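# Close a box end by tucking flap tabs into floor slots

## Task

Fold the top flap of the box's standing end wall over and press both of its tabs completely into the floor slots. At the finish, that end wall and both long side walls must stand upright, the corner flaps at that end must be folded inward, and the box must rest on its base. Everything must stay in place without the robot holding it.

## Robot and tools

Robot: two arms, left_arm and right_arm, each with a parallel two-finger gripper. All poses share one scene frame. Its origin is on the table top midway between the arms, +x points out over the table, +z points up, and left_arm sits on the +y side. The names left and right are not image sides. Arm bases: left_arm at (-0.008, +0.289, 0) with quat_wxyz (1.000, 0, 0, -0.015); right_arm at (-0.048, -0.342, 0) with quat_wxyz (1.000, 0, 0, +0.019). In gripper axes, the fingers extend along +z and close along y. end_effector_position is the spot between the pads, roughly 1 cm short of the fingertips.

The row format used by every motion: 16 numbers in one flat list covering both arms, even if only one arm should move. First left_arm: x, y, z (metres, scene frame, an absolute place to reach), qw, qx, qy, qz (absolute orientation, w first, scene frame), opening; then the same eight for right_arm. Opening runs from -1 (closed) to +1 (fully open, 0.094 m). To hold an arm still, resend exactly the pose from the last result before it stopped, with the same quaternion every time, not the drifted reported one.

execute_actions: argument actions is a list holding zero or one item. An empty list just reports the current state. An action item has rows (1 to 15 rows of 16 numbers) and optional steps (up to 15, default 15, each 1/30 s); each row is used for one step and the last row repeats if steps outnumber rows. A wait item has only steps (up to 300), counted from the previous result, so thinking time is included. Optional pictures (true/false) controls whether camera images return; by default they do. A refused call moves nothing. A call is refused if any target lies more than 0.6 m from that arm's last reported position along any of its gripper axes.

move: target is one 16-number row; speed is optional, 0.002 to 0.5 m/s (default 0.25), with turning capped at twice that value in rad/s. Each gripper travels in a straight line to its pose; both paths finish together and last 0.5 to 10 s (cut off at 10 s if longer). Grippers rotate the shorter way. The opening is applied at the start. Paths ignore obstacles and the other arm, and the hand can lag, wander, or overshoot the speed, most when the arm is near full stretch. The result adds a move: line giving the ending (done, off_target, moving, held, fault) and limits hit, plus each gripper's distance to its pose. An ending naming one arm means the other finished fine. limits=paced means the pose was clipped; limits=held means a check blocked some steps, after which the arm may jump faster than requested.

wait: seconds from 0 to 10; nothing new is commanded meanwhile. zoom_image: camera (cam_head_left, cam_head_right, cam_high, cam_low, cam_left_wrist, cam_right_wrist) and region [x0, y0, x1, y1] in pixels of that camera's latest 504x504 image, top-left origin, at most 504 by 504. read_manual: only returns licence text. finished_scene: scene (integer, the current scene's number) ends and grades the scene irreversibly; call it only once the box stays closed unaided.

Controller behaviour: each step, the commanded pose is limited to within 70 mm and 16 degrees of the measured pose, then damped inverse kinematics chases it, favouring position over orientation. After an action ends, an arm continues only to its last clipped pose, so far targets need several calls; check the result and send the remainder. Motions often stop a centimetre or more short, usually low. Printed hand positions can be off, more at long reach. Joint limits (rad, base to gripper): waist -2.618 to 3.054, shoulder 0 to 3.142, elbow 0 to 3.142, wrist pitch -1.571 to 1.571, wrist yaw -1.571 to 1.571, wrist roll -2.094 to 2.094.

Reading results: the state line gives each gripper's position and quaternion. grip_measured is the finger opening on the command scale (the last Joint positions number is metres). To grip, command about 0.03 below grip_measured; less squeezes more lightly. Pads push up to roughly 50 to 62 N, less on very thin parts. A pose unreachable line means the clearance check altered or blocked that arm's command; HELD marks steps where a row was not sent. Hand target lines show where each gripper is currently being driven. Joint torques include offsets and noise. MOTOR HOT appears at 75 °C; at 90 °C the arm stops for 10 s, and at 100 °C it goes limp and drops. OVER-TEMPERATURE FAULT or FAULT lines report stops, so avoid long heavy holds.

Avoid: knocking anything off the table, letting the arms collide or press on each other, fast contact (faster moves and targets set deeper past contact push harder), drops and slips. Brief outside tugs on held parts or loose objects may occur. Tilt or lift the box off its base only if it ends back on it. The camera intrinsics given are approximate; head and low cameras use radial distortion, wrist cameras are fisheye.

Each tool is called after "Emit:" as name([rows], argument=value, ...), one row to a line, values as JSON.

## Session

Emit:
execute_actions(actions=[])

Scene clock: 0.00 s of 4500.00 s.
left_arm: end_effector_position=(+0.3772, +0.2743, +0.4091) grip_measured=-0.400 end_effector_quat_wxyz=(+0.710, +0.016, +0.704, -0.016) | right_arm: end_effector_position=(+0.3363, -0.3297, +0.4109) grip_measured=+1.000 end_effector_quat_wxyz=(+0.709, -0.017, +0.705, +0.005)
Joint positions: left_arm=[-0.008  1.063  1.054  0.017  0.006  0.     0.028] | right_arm=[-0.009  1.06   1.062  0.005 -0.002 -0.016  0.094]
Joint velocities: left_arm=[-0.017 -0.007 -0.012  0.007  0.007 -0.037  0.001] | right_arm=[-0.002  0.007 -0.002 -0.022 -0.037 -0.037  0.   ]
Joint torques (N m, as the arm reports them, + toward a larger angle): no reading
Hand target (left_arm): +0.375, +0.274, +0.411; +0.710, +0.015, +0.704, -0.016
Hand target (right_arm): +0.334, -0.330, +0.415; +0.712, -0.016, +0.702, +0.006

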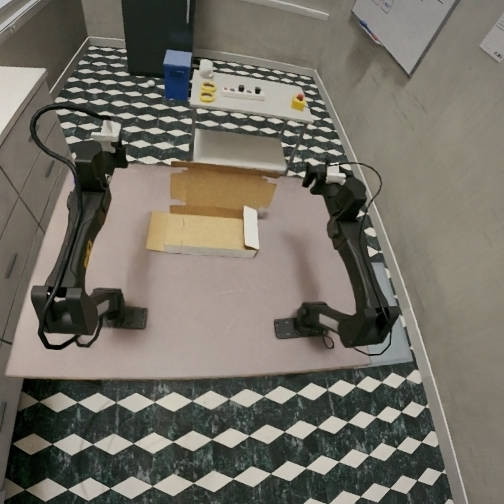

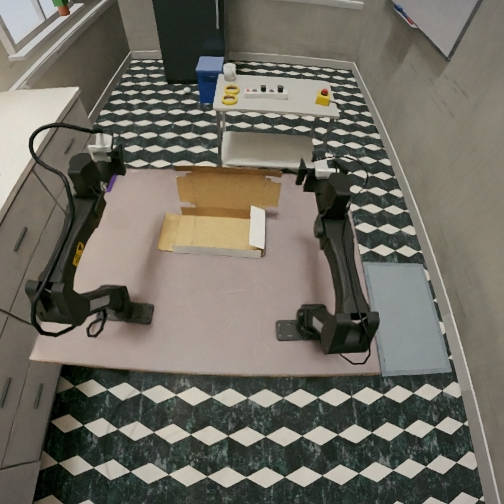

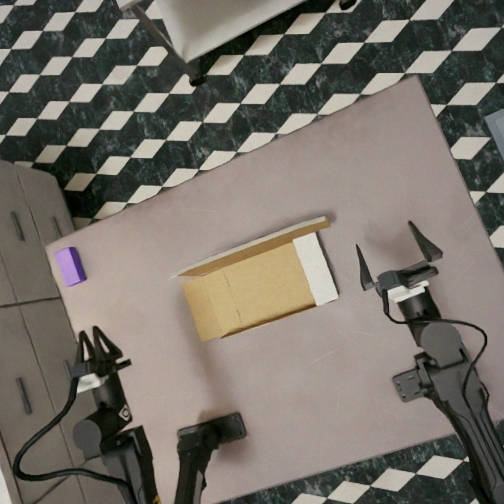

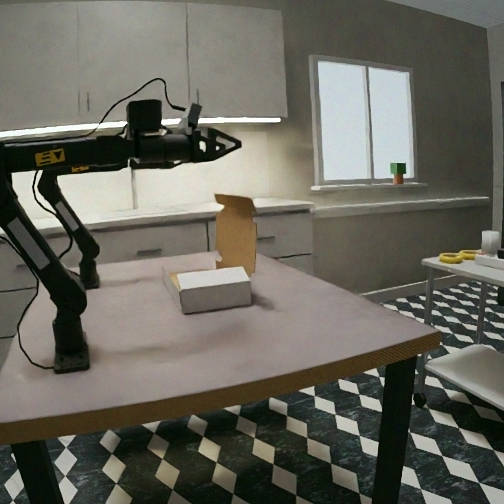

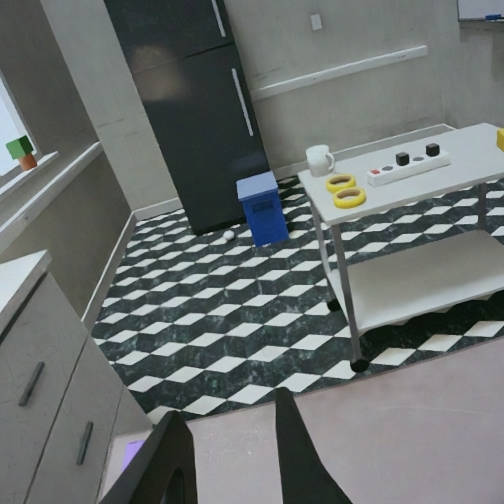

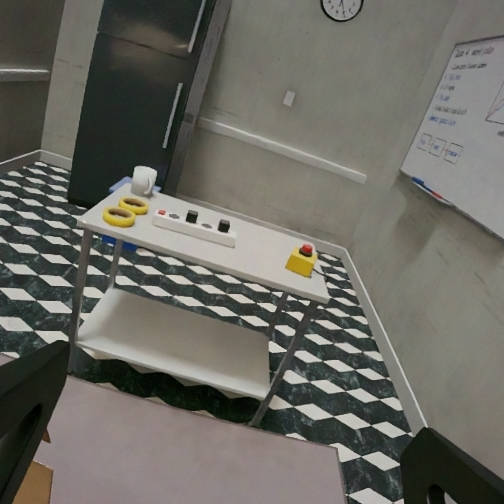

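Emit:
move(target=[0.377,0.274,0.409,0.71,0,0.704,0,-0.4,0.31,-0.215,0.13,0.259,-0.04,0.965,0.011,0.3], speed=0.35)

Emit:
zoom_image(camera="cam_low", region=[130,170,290,330])

Scene clock: 14.90 s of 4500.00 s.
left_arm: end_effector_position=(+0.3770, +0.2747, +0.4091) grip_measured=-0.400 end_effector_quat_wxyz=(+0.710, +0.002, +0.704, -0.002) | right_arm: end_effector_position=(+0.3105, -0.2191, +0.1194) grip_measured=+0.302 end_effector_quat_wxyz=(+0.255, -0.045, +0.966, +0.010)
Joint positions: left_arm=[-0.041  1.063  1.054  0.017 -0.065  0.     0.028] | right_arm=[ 0.361  1.545  1.12  -0.65   0.153  0.268  0.061]
Joint velocities: left_arm=[-0.002  0.007  0.012  0.007 -0.037  0.066 -0.   ] | right_arm=[-0.017  0.002 -0.007  0.037 -0.007  0.081  0.   ]
Joint torques (N m, as the arm reports them, + toward a larger angle): left_arm=[-0.74 -2.82  8.39  1.82 -0.15  0.03] | right_arm=[ 0.84 -7.05 11.54  0.82 -0.03  0.08]
Hand target (left_arm): +0.377, +0.274, +0.409; +0.710, -0.000, +0.704, -0.000
Hand target (right_arm): +0.312, -0.213, +0.127; +0.259, -0.045, +0.965, +0.018
Off the commanded pose (left_arm): 0.001 m, 0 deg.
Off the commanded pose (right_arm): 0.011 m, 1 deg.
After step 90, 9.83 s passed at rest.
move: off_target (right_arm)

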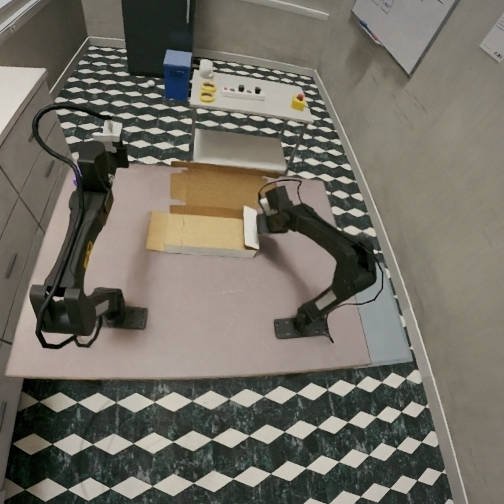

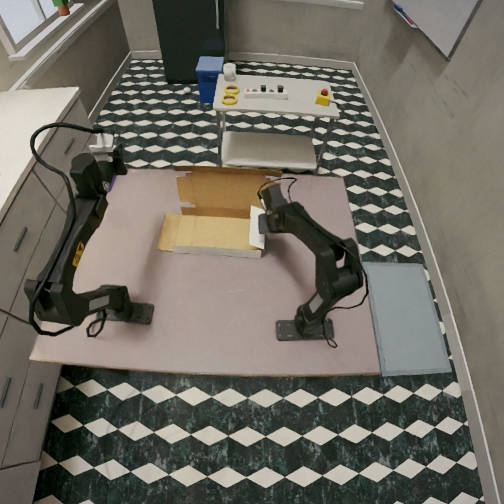

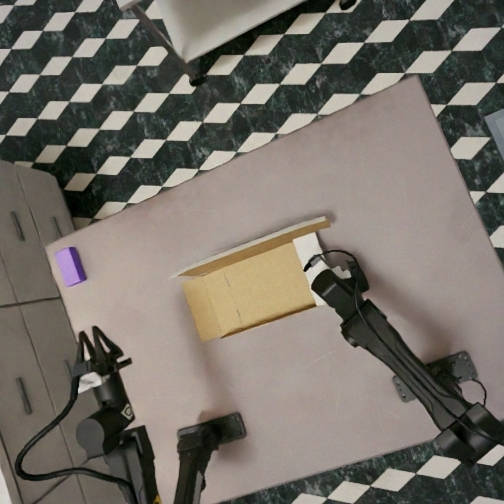

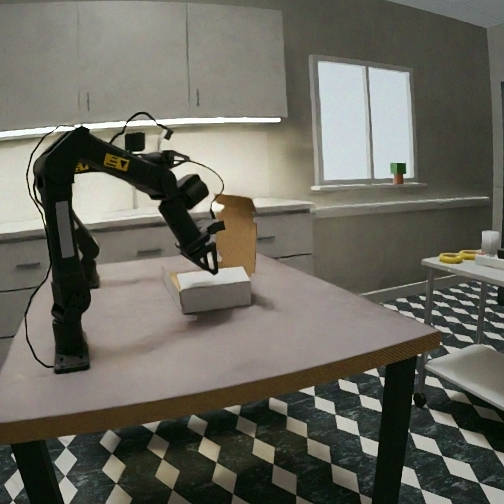

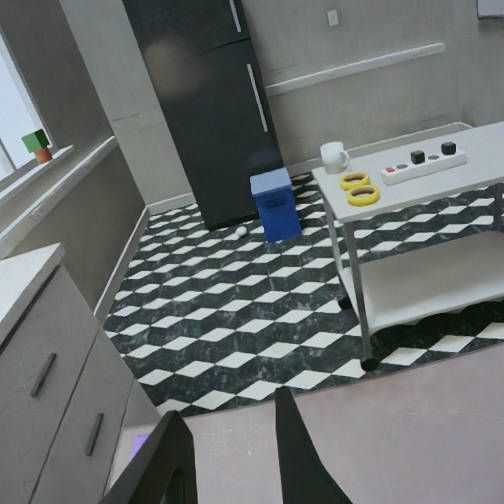

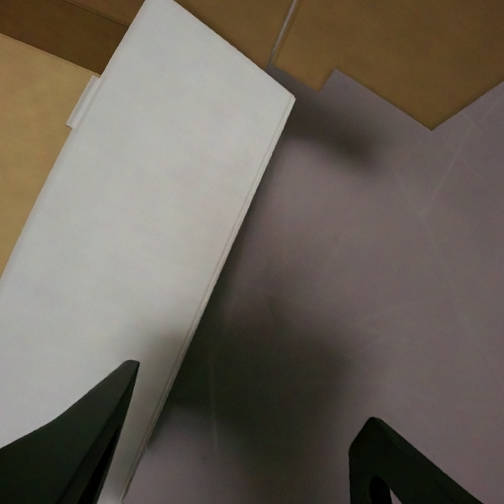

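Region (130, 170, 290, 330) of cam_low's 504x504 image, scaled by 3.150, with more detail than that image has.

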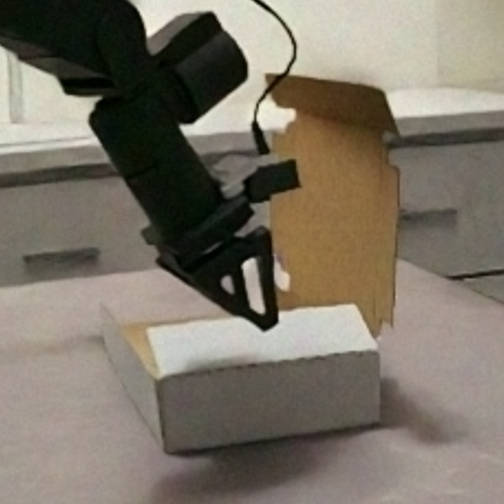

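Emit:
move(target=[0.32,-0.175,0.12,0.259,-0.04,0.965,0.011,0.3,0.32,-0.175,0.12,0.259,-0.04,0.965,0.011,0.3], speed=0.002)

Scene clock: 33.43 s of 4500.00 s.
left_arm: end_effector_position=(+0.3753, +0.2584, +0.4069) grip_measured=+0.298 end_effector_quat_wxyz=(+0.707, +0.002, +0.707, -0.002) | right_arm: end_effector_position=(+0.3100, -0.2192, +0.1191) grip_measured=+0.302 end_effector_quat_wxyz=(+0.254, -0.045, +0.966, +0.011)
Joint positions: left_arm=[-0.118  1.063  1.054  0.008 -0.141  0.     0.061] | right_arm=[ 0.361  1.545  1.12  -0.652  0.152  0.269  0.061]
Joint velocities: left_arm=[-0.012  0.007  0.007 -0.081  0.007 -0.051  0.001] | right_arm=[-0.012 -0.002  0.002 -0.022  0.007  0.081  0.001]
Joint torques (N m, as the arm reports them, + toward a larger angle): left_arm=[-0.8  -2.93  8.04  1.6  -0.13 -0.05] | right_arm=[ 0.47 -6.82  9.05  0.97  0.1   0.02]
Hand target (left_arm): +0.375, +0.258, +0.398; +0.696, -0.000, +0.718, -0.002
Hand target (right_arm): +0.310, -0.218, +0.119; +0.254, -0.045, +0.966, +0.011
Off the commanded pose (left_arm): 0.523 m, 60 deg.
Off the commanded pose (right_arm): 0.045 m, 1 deg.
After step 90, 5.33 s passed at rest.
move: off_target (left_arm, right_arm; path cut at 10 s)

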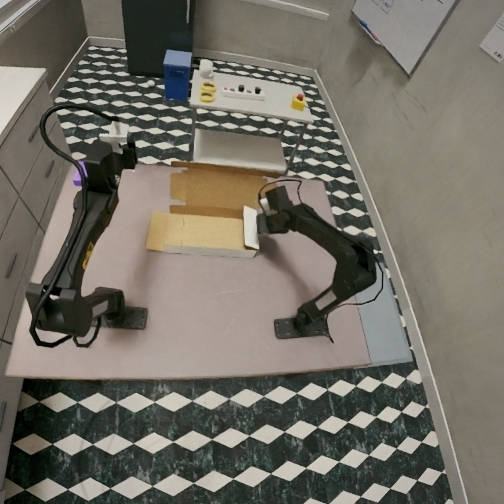

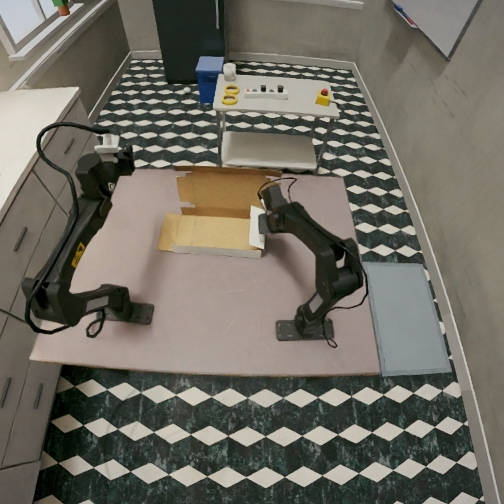

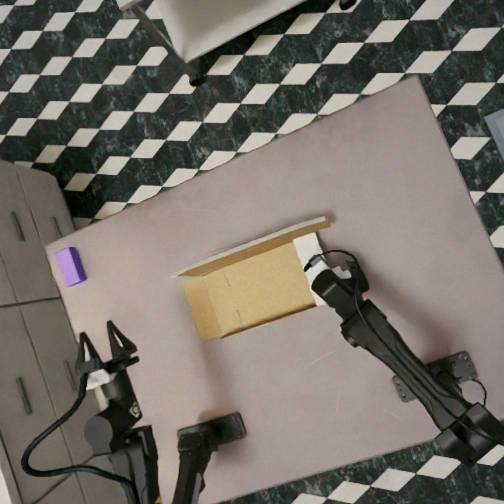

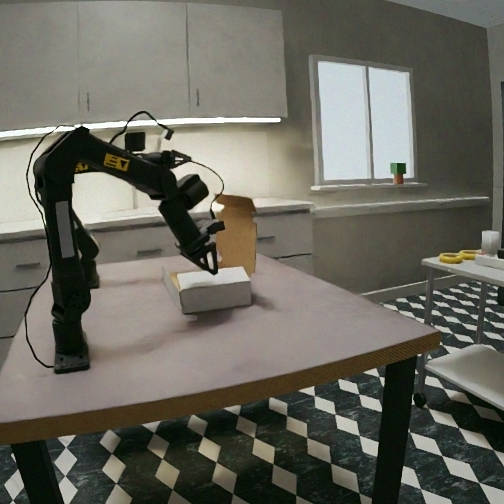

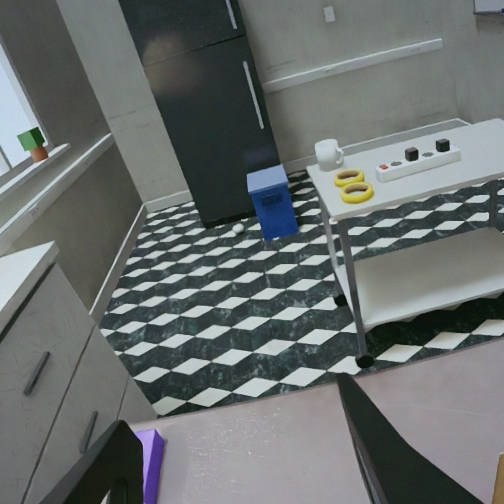

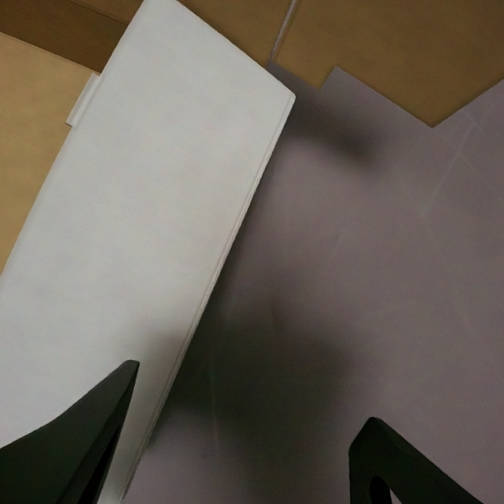

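Emit:
move(target=[0.375,0.26,0.407,0.707,0,0.707,0,0.3,0.32,-0.188,0.115,0.259,-0.04,0.965,0.011,0.3], speed=0.1)

Emit:
zoom_image(camera="cam_low", region=[130,170,290,330])

Scene clock: 38.47 s of 4500.00 s.
left_arm: end_effector_position=(+0.3753, +0.2585, +0.4068) grip_measured=+0.298 end_effector_quat_wxyz=(+0.707, +0.002, +0.707, -0.002) | right_arm: end_effector_position=(+0.3120, -0.1929, +0.1069) grip_measured=+0.302 end_effector_quat_wxyz=(+0.245, -0.045, +0.968, +0.009)
Joint positions: left_arm=[-0.118  1.063  1.054  0.008 -0.141  0.     0.061] | right_arm=[ 0.435  1.619  1.155 -0.643  0.182  0.339  0.061]
Joint velocities: left_arm=[ 0.017  0.007  0.007 -0.007 -0.022 -0.037 -0.001] | right_arm=[ 0.012 -0.007 -0.017  0.007  0.007  0.037  0.   ]
Joint torques (N m, as the arm reports them, + toward a larger angle): left_arm=[ 0.01 -2.83  8.42  1.85 -0.07  0.06] | right_arm=[ 0.79 -7.02 11.46  0.99  0.23  0.07]
Hand target (left_arm): +0.375, +0.260, +0.407; +0.707, +0.000, +0.707, +0.000
Hand target (right_arm): +0.320, -0.188, +0.115; +0.259, -0.040, +0.965, +0.011
Off the commanded pose (left_arm): 0.002 m, 0 deg.
Off the commanded pose (right_arm): 0.012 m, 2 deg.
After step 90, 1.20 s passed at rest.
move: off_target (right_arm)

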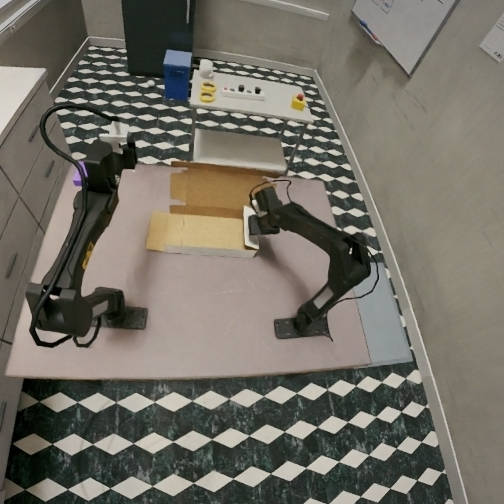

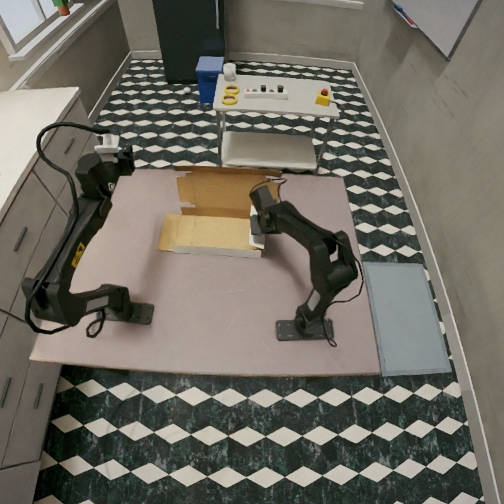

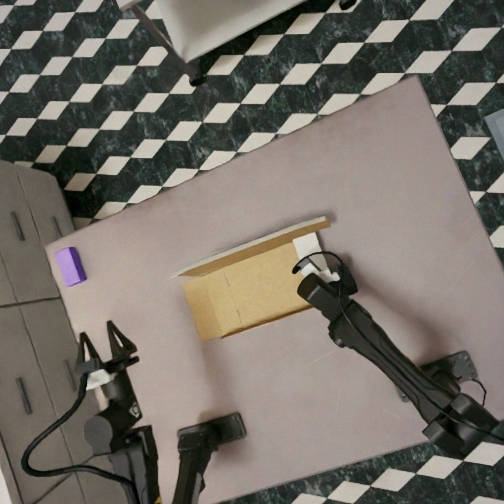

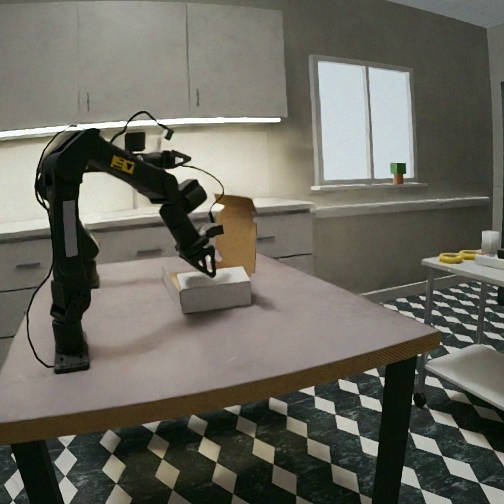

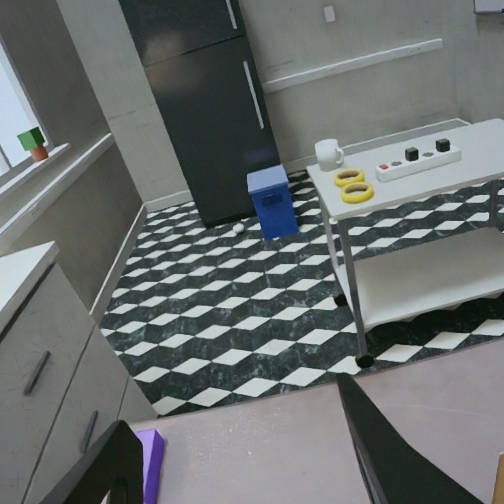

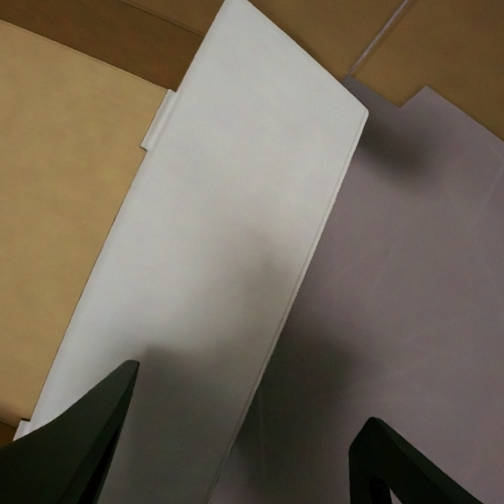

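Region (130, 170, 290, 330) of cam_low's 504x504 image, scaled by 3.150, with more detail than that image has.

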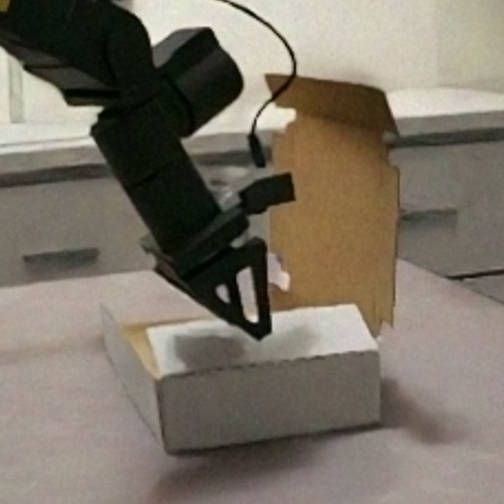

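Emit:
move(target=[0.375,0.26,0.407,0.707,0,0.707,0,0.3,0.345,-0.183,0.055,0.259,-0.04,0.965,0.011,0.3], speed=0.03)

Emit:
zoom_image(camera="cam_high", region=[230,190,390,330])

Scene clock: 43.87 s of 4500.00 s.
left_arm: end_effector_position=(+0.3753, +0.2585, +0.4068) grip_measured=+0.298 end_effector_quat_wxyz=(+0.707, +0.002, +0.707, -0.002) | right_arm: end_effector_position=(+0.3519, -0.1743, +0.0744) grip_measured=+0.302 end_effector_quat_wxyz=(+0.282, -0.038, +0.958, +0.025)
Joint positions: left_arm=[-0.118  1.063  1.054  0.008 -0.141  0.     0.061] | right_arm=[ 0.432  1.764  1.143 -0.402  0.183  0.341  0.061]
Joint velocities: left_arm=[ 0.017  0.002 -0.002 -0.022 -0.037  0.007  0.001] | right_arm=[-0.007 -0.012  0.007 -0.022 -0.007 -0.051  0.   ]
Joint torques (N m, as the arm reports them, + toward a larger angle): left_arm=[ 0.16 -3.03  8.41  1.83 -0.04  0.04] | right_arm=[-0.93 -7.27  5.97  0.99  0.12 -0.13]
Hand target (left_arm): +0.375, +0.260, +0.407; +0.707, +0.000, +0.707, +0.000
Hand target (right_arm): +0.345, -0.183, +0.055; +0.259, -0.040, +0.965, +0.011
Off the commanded pose (left_arm): 0.002 m, 0 deg.
Off the commanded pose (right_arm): 0.022 m, 3 deg.
After step 90, 0.03 s passed at rest.
move: off_target (right_arm)

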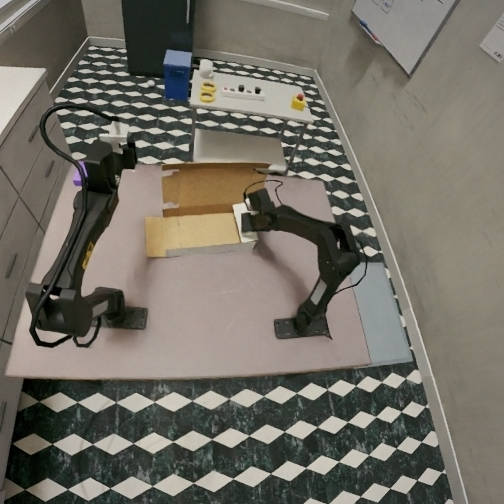

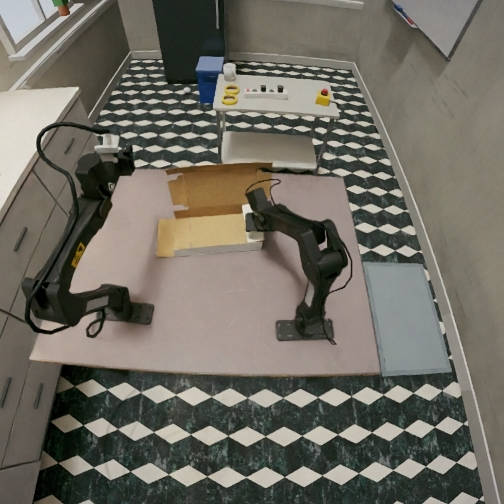

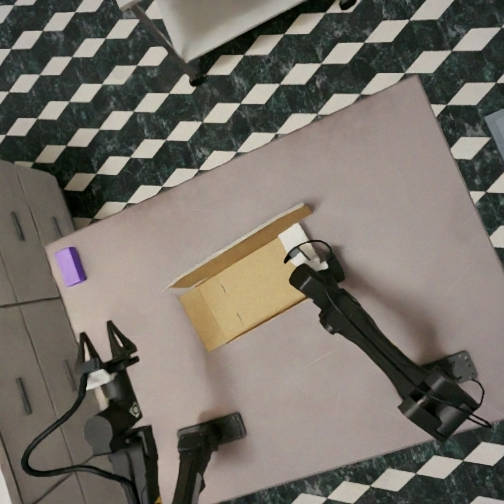

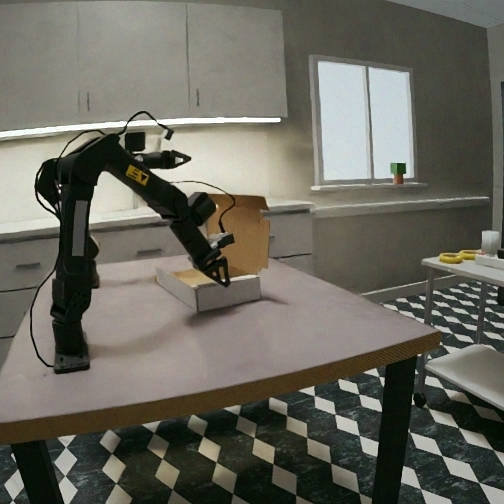

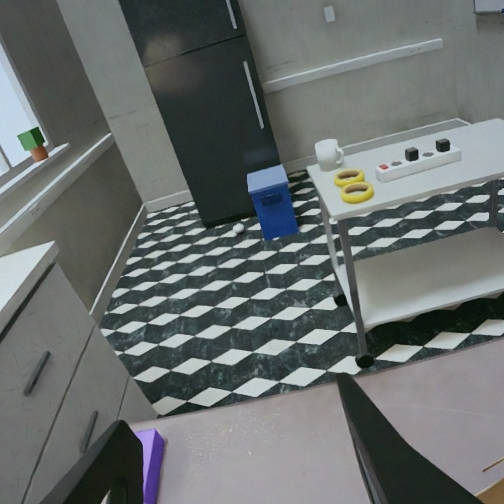

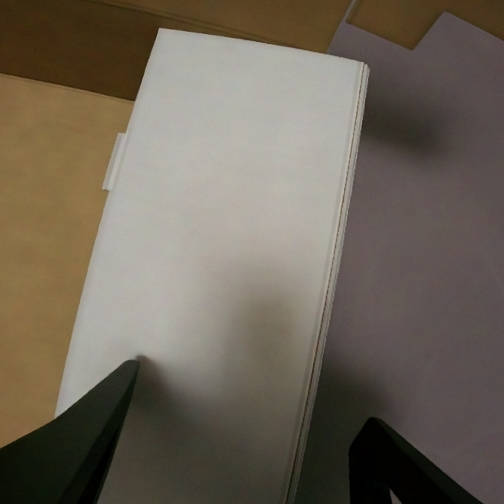

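Region (230, 190, 390, 330) of cam_high's 504x504 image, scaled by 3.150, with more detail than that image has; it fills the top 441 rows of this view, and the rest is white.

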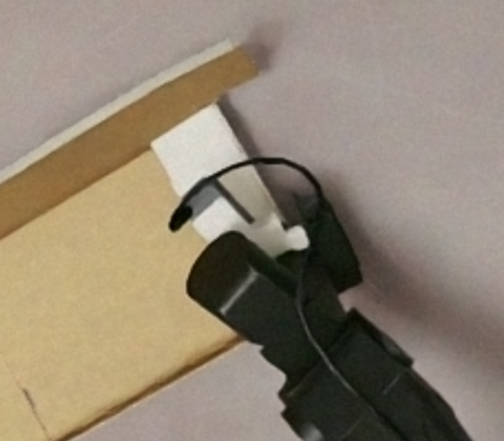

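Emit:
move(target=[0.375,0.26,0.407,0.707,0,0.707,0,0.3,0.35,-0.172,0.03,0.26,0.01,0.965,-0.003,0.4], speed=0.015)

Emit:
zoom_image(camera="cam_head_left", region=[190,160,310,270])

Scene clock: 54.27 s of 4500.00 s.
left_arm: end_effector_position=(+0.3753, +0.2585, +0.4068) grip_measured=+0.298 end_effector_quat_wxyz=(+0.707, +0.002, +0.707, -0.002) | right_arm: end_effector_position=(+0.3593, -0.1683, +0.0468) grip_measured=+0.398 end_effector_quat_wxyz=(+0.283, +0.013, +0.959, +0.016)
Joint positions: left_arm=[-0.118  1.063  1.054  0.008 -0.141  0.     0.061] | right_arm=[ 0.459  1.855  1.143 -0.332  0.24   0.46   0.066]
Joint velocities: left_arm=[-0.017  0.002 -0.002 -0.051  0.037  0.007  0.   ] | right_arm=[-0.012 -0.022  0.012  0.007  0.007  0.066 -0.   ]
Joint torques (N m, as the arm reports them, + toward a larger angle): left_arm=[ 0.14 -2.82  8.37  1.85 -0.05  0.05] | right_arm=[ 0.85 -7.65  7.41  0.76  0.31  0.03]
Hand target (left_arm): +0.375, +0.260, +0.407; +0.707, +0.000, +0.707, +0.000
Hand target (right_arm): +0.350, -0.172, +0.030; +0.260, +0.010, +0.966, -0.003
Off the commanded pose (left_arm): 0.002 m, 0 deg.
Off the commanded pose (right_arm): 0.020 m, 4 deg.
After step 90, 3.17 s passed at rest.
move: off_target (right_arm)

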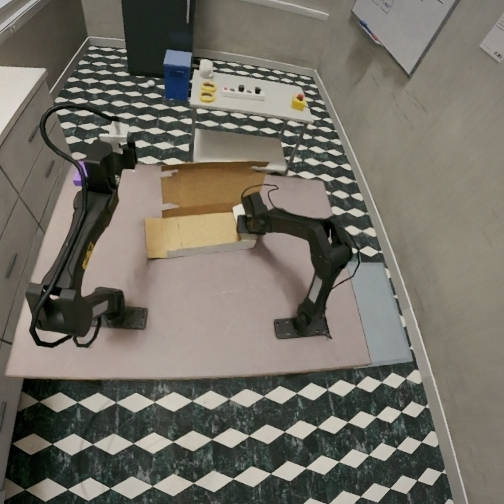

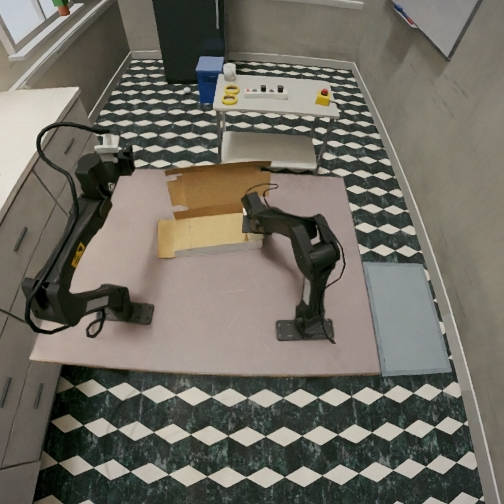

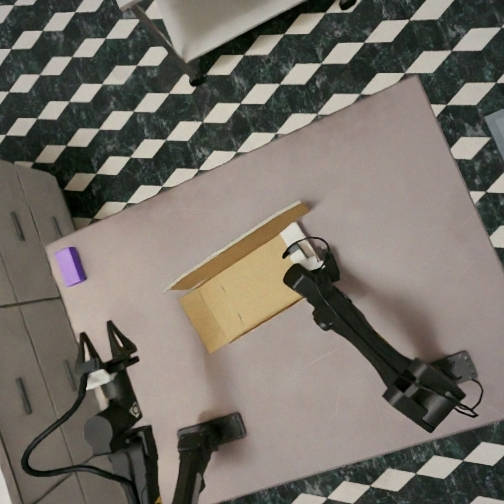

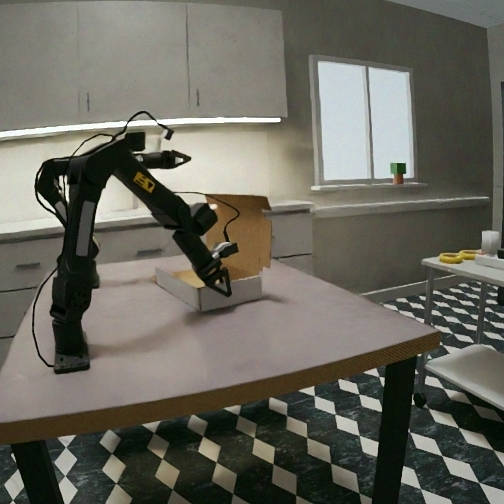

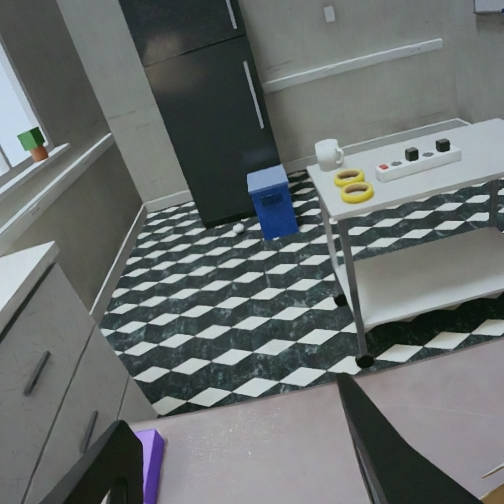

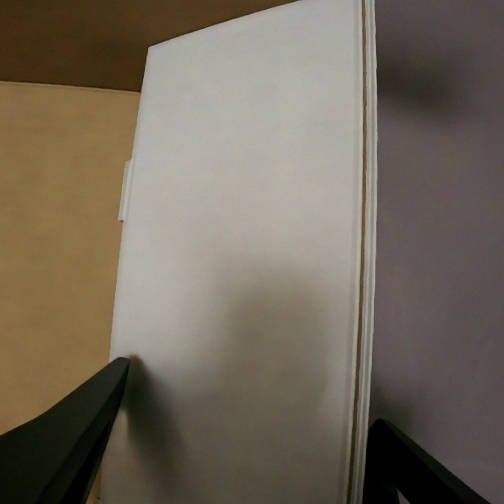

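Region (190, 160, 310, 270) of cam_head_left's 504x504 image, scaled by 4.200, with more detail than that image has; it fills the top 462 rows of this view, and the rest is white.

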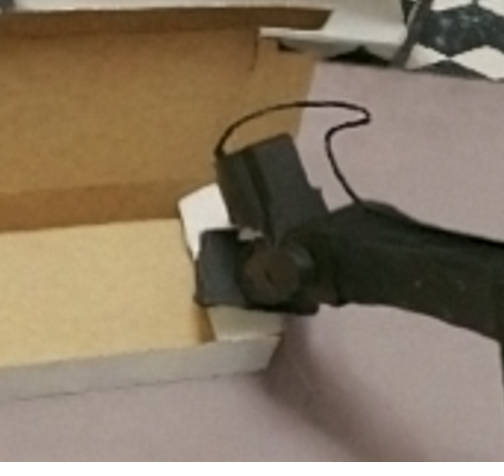

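Now straddling with the flap below horizontal. Close slowly.

Emit:
move(target=[0.375,0.26,0.407,0.707,0,0.707,0,0.3,0.352,-0.175,0.018,0.26,0.01,0.965,-0.003,0], speed=0.01)

Emit:
move(target=[0.375,0.26,0.407,0.707,0,0.707,0,0.3,0.352,-0.178,0.016,0.26,0.01,0.965,-0.003,-0.45], speed=0.01)

Scene clock: 62.40 s of 4500.00 s.
left_arm: end_effector_position=(+0.3753, +0.2585, +0.4068) grip_measured=+0.298 end_effector_quat_wxyz=(+0.707, +0.002, +0.707, -0.002) | right_arm: end_effector_position=(+0.3651, -0.1653, +0.0433) grip_measured=+0.002 end_effector_quat_wxyz=(+0.291, +0.015, +0.957, +0.021)
Joint positions: left_arm=[-0.118  1.063  1.054  0.008 -0.141  0.     0.061] | right_arm=[ 0.459  1.875  1.143 -0.293  0.24   0.46   0.047]
Joint velocities: left_arm=[-0.007  0.002 -0.007 -0.022 -0.007 -0.037 -0.   ] | right_arm=[ 0.012  0.007  0.002 -0.007 -0.007 -0.051 -0.001]
Joint torques (N m, as the arm reports them, + toward a larger angle): left_arm=[ 0.17 -2.89  8.45  1.83 -0.03  0.06] | right_arm=[-0.06 -7.7   5.21  0.83  0.25 -0.08]
Hand target (left_arm): +0.375, +0.260, +0.407; +0.707, +0.000, +0.707, +0.000
Hand target (right_arm): +0.351, -0.175, +0.019; +0.260, +0.010, +0.966, -0.003
Off the commanded pose (left_arm): 0.002 m, 0 deg.
Off the commanded pose (right_arm): 0.030 m, 5 deg.
After step 90, 1.83 s passed at rest.
move: off_target (right_arm)

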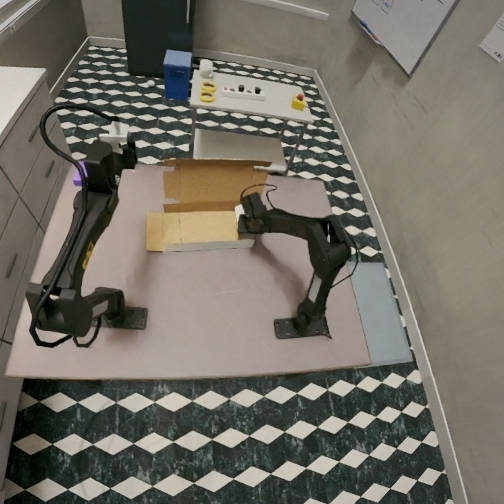

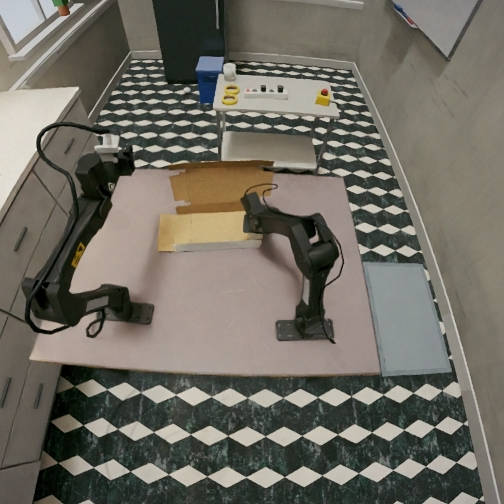

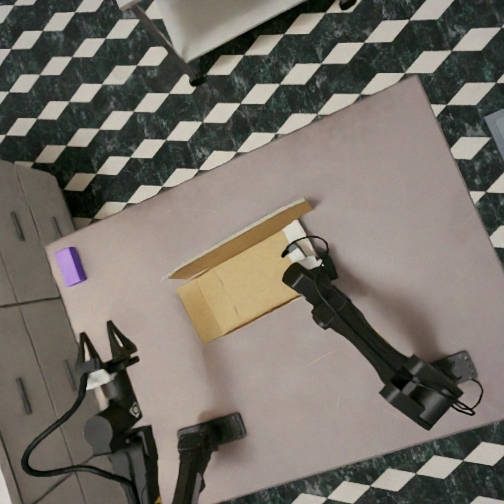

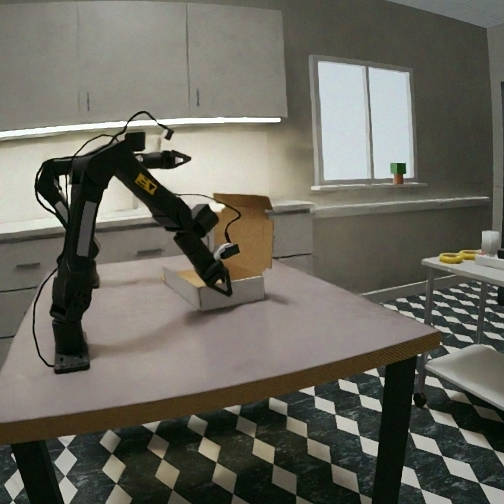

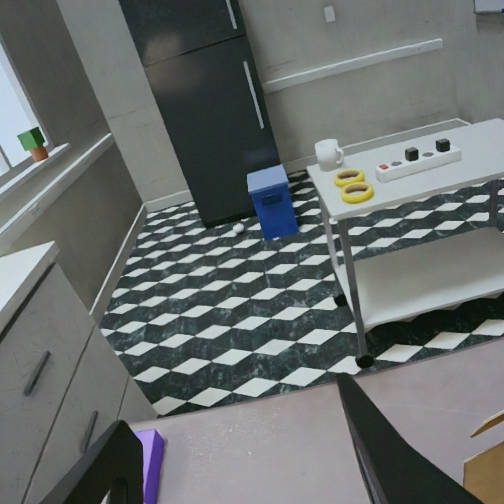

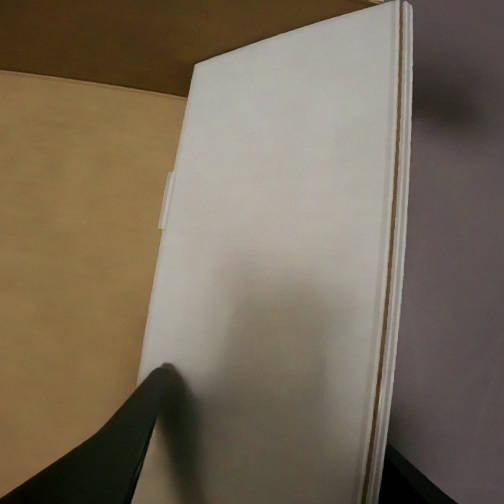

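Scene clock: 66.60 s of 4500.00 s.
left_arm: end_effector_position=(+0.3753, +0.2585, +0.4068) grip_measured=+0.298 end_effector_quat_wxyz=(+0.707, +0.002, +0.707, -0.002) | right_arm: end_effector_position=(+0.3656, -0.1651, +0.0421) grip_measured=-0.447 end_effector_quat_wxyz=(+0.293, +0.014, +0.956, +0.022)
Joint positions: left_arm=[-0.118  1.063  1.054  0.008 -0.141  0.     0.061] | right_arm=[ 0.459  1.876  1.135 -0.279  0.241  0.458  0.026]
Joint velocities: left_arm=[ 0.002 -0.017 -0.002  0.007 -0.051  0.037 -0.001] | right_arm=[-0.002 -0.002  0.007 -0.051 -0.022 -0.11   0.001]
Joint torques (N m, as the arm reports them, + toward a larger angle): left_arm=[ 0.06 -2.87  8.39  1.83 -0.05  0.05] | right_arm=[-0.71 -7.81  4.94  0.83  0.19 -0.12]
Hand target (left_arm): +0.375, +0.260, +0.407; +0.707, +0.000, +0.707, +0.000
Hand target (right_arm): +0.351, -0.178, +0.017; +0.260, +0.010, +0.966, -0.002
Off the commanded pose (left_arm): 0.002 m, 0 deg.
Off the commanded pose (right_arm): 0.032 m, 5 deg.
move: off_target (right_arm)

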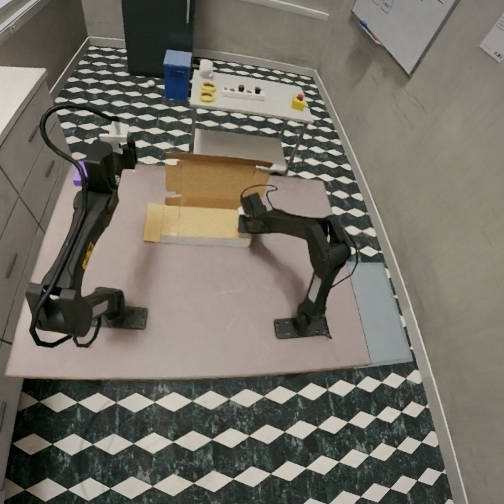

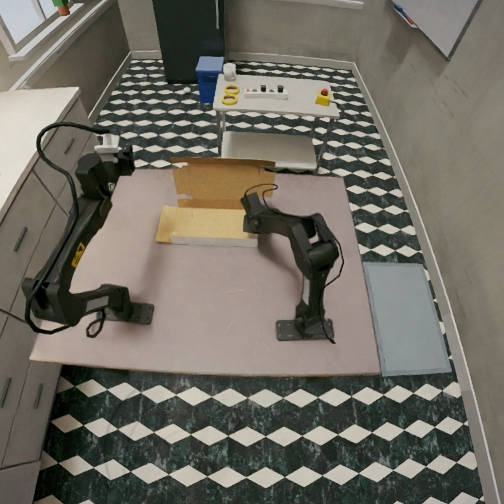

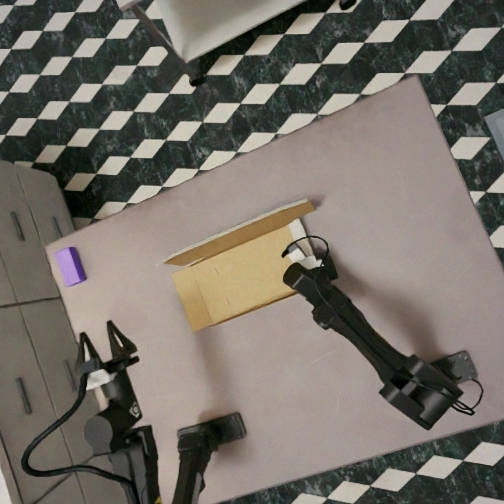

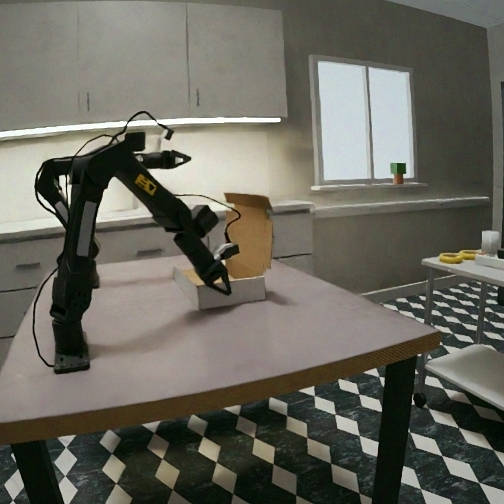

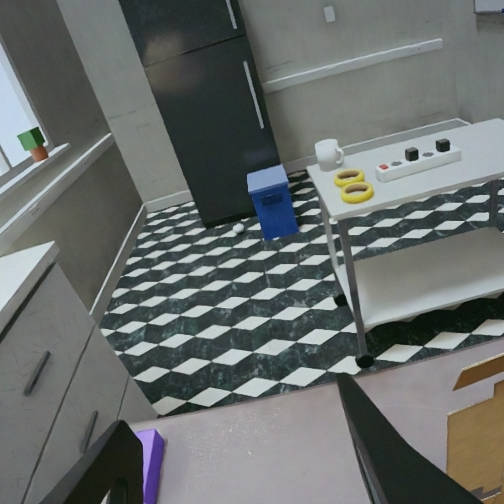

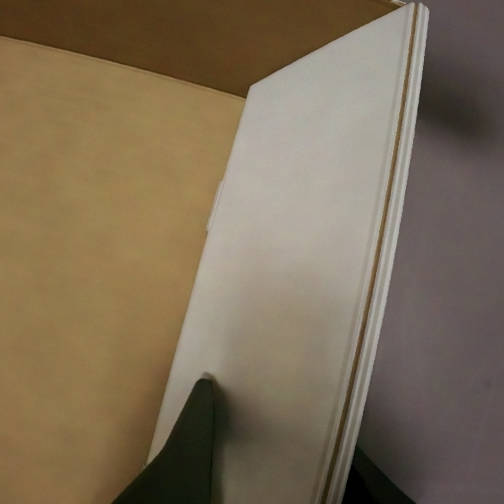

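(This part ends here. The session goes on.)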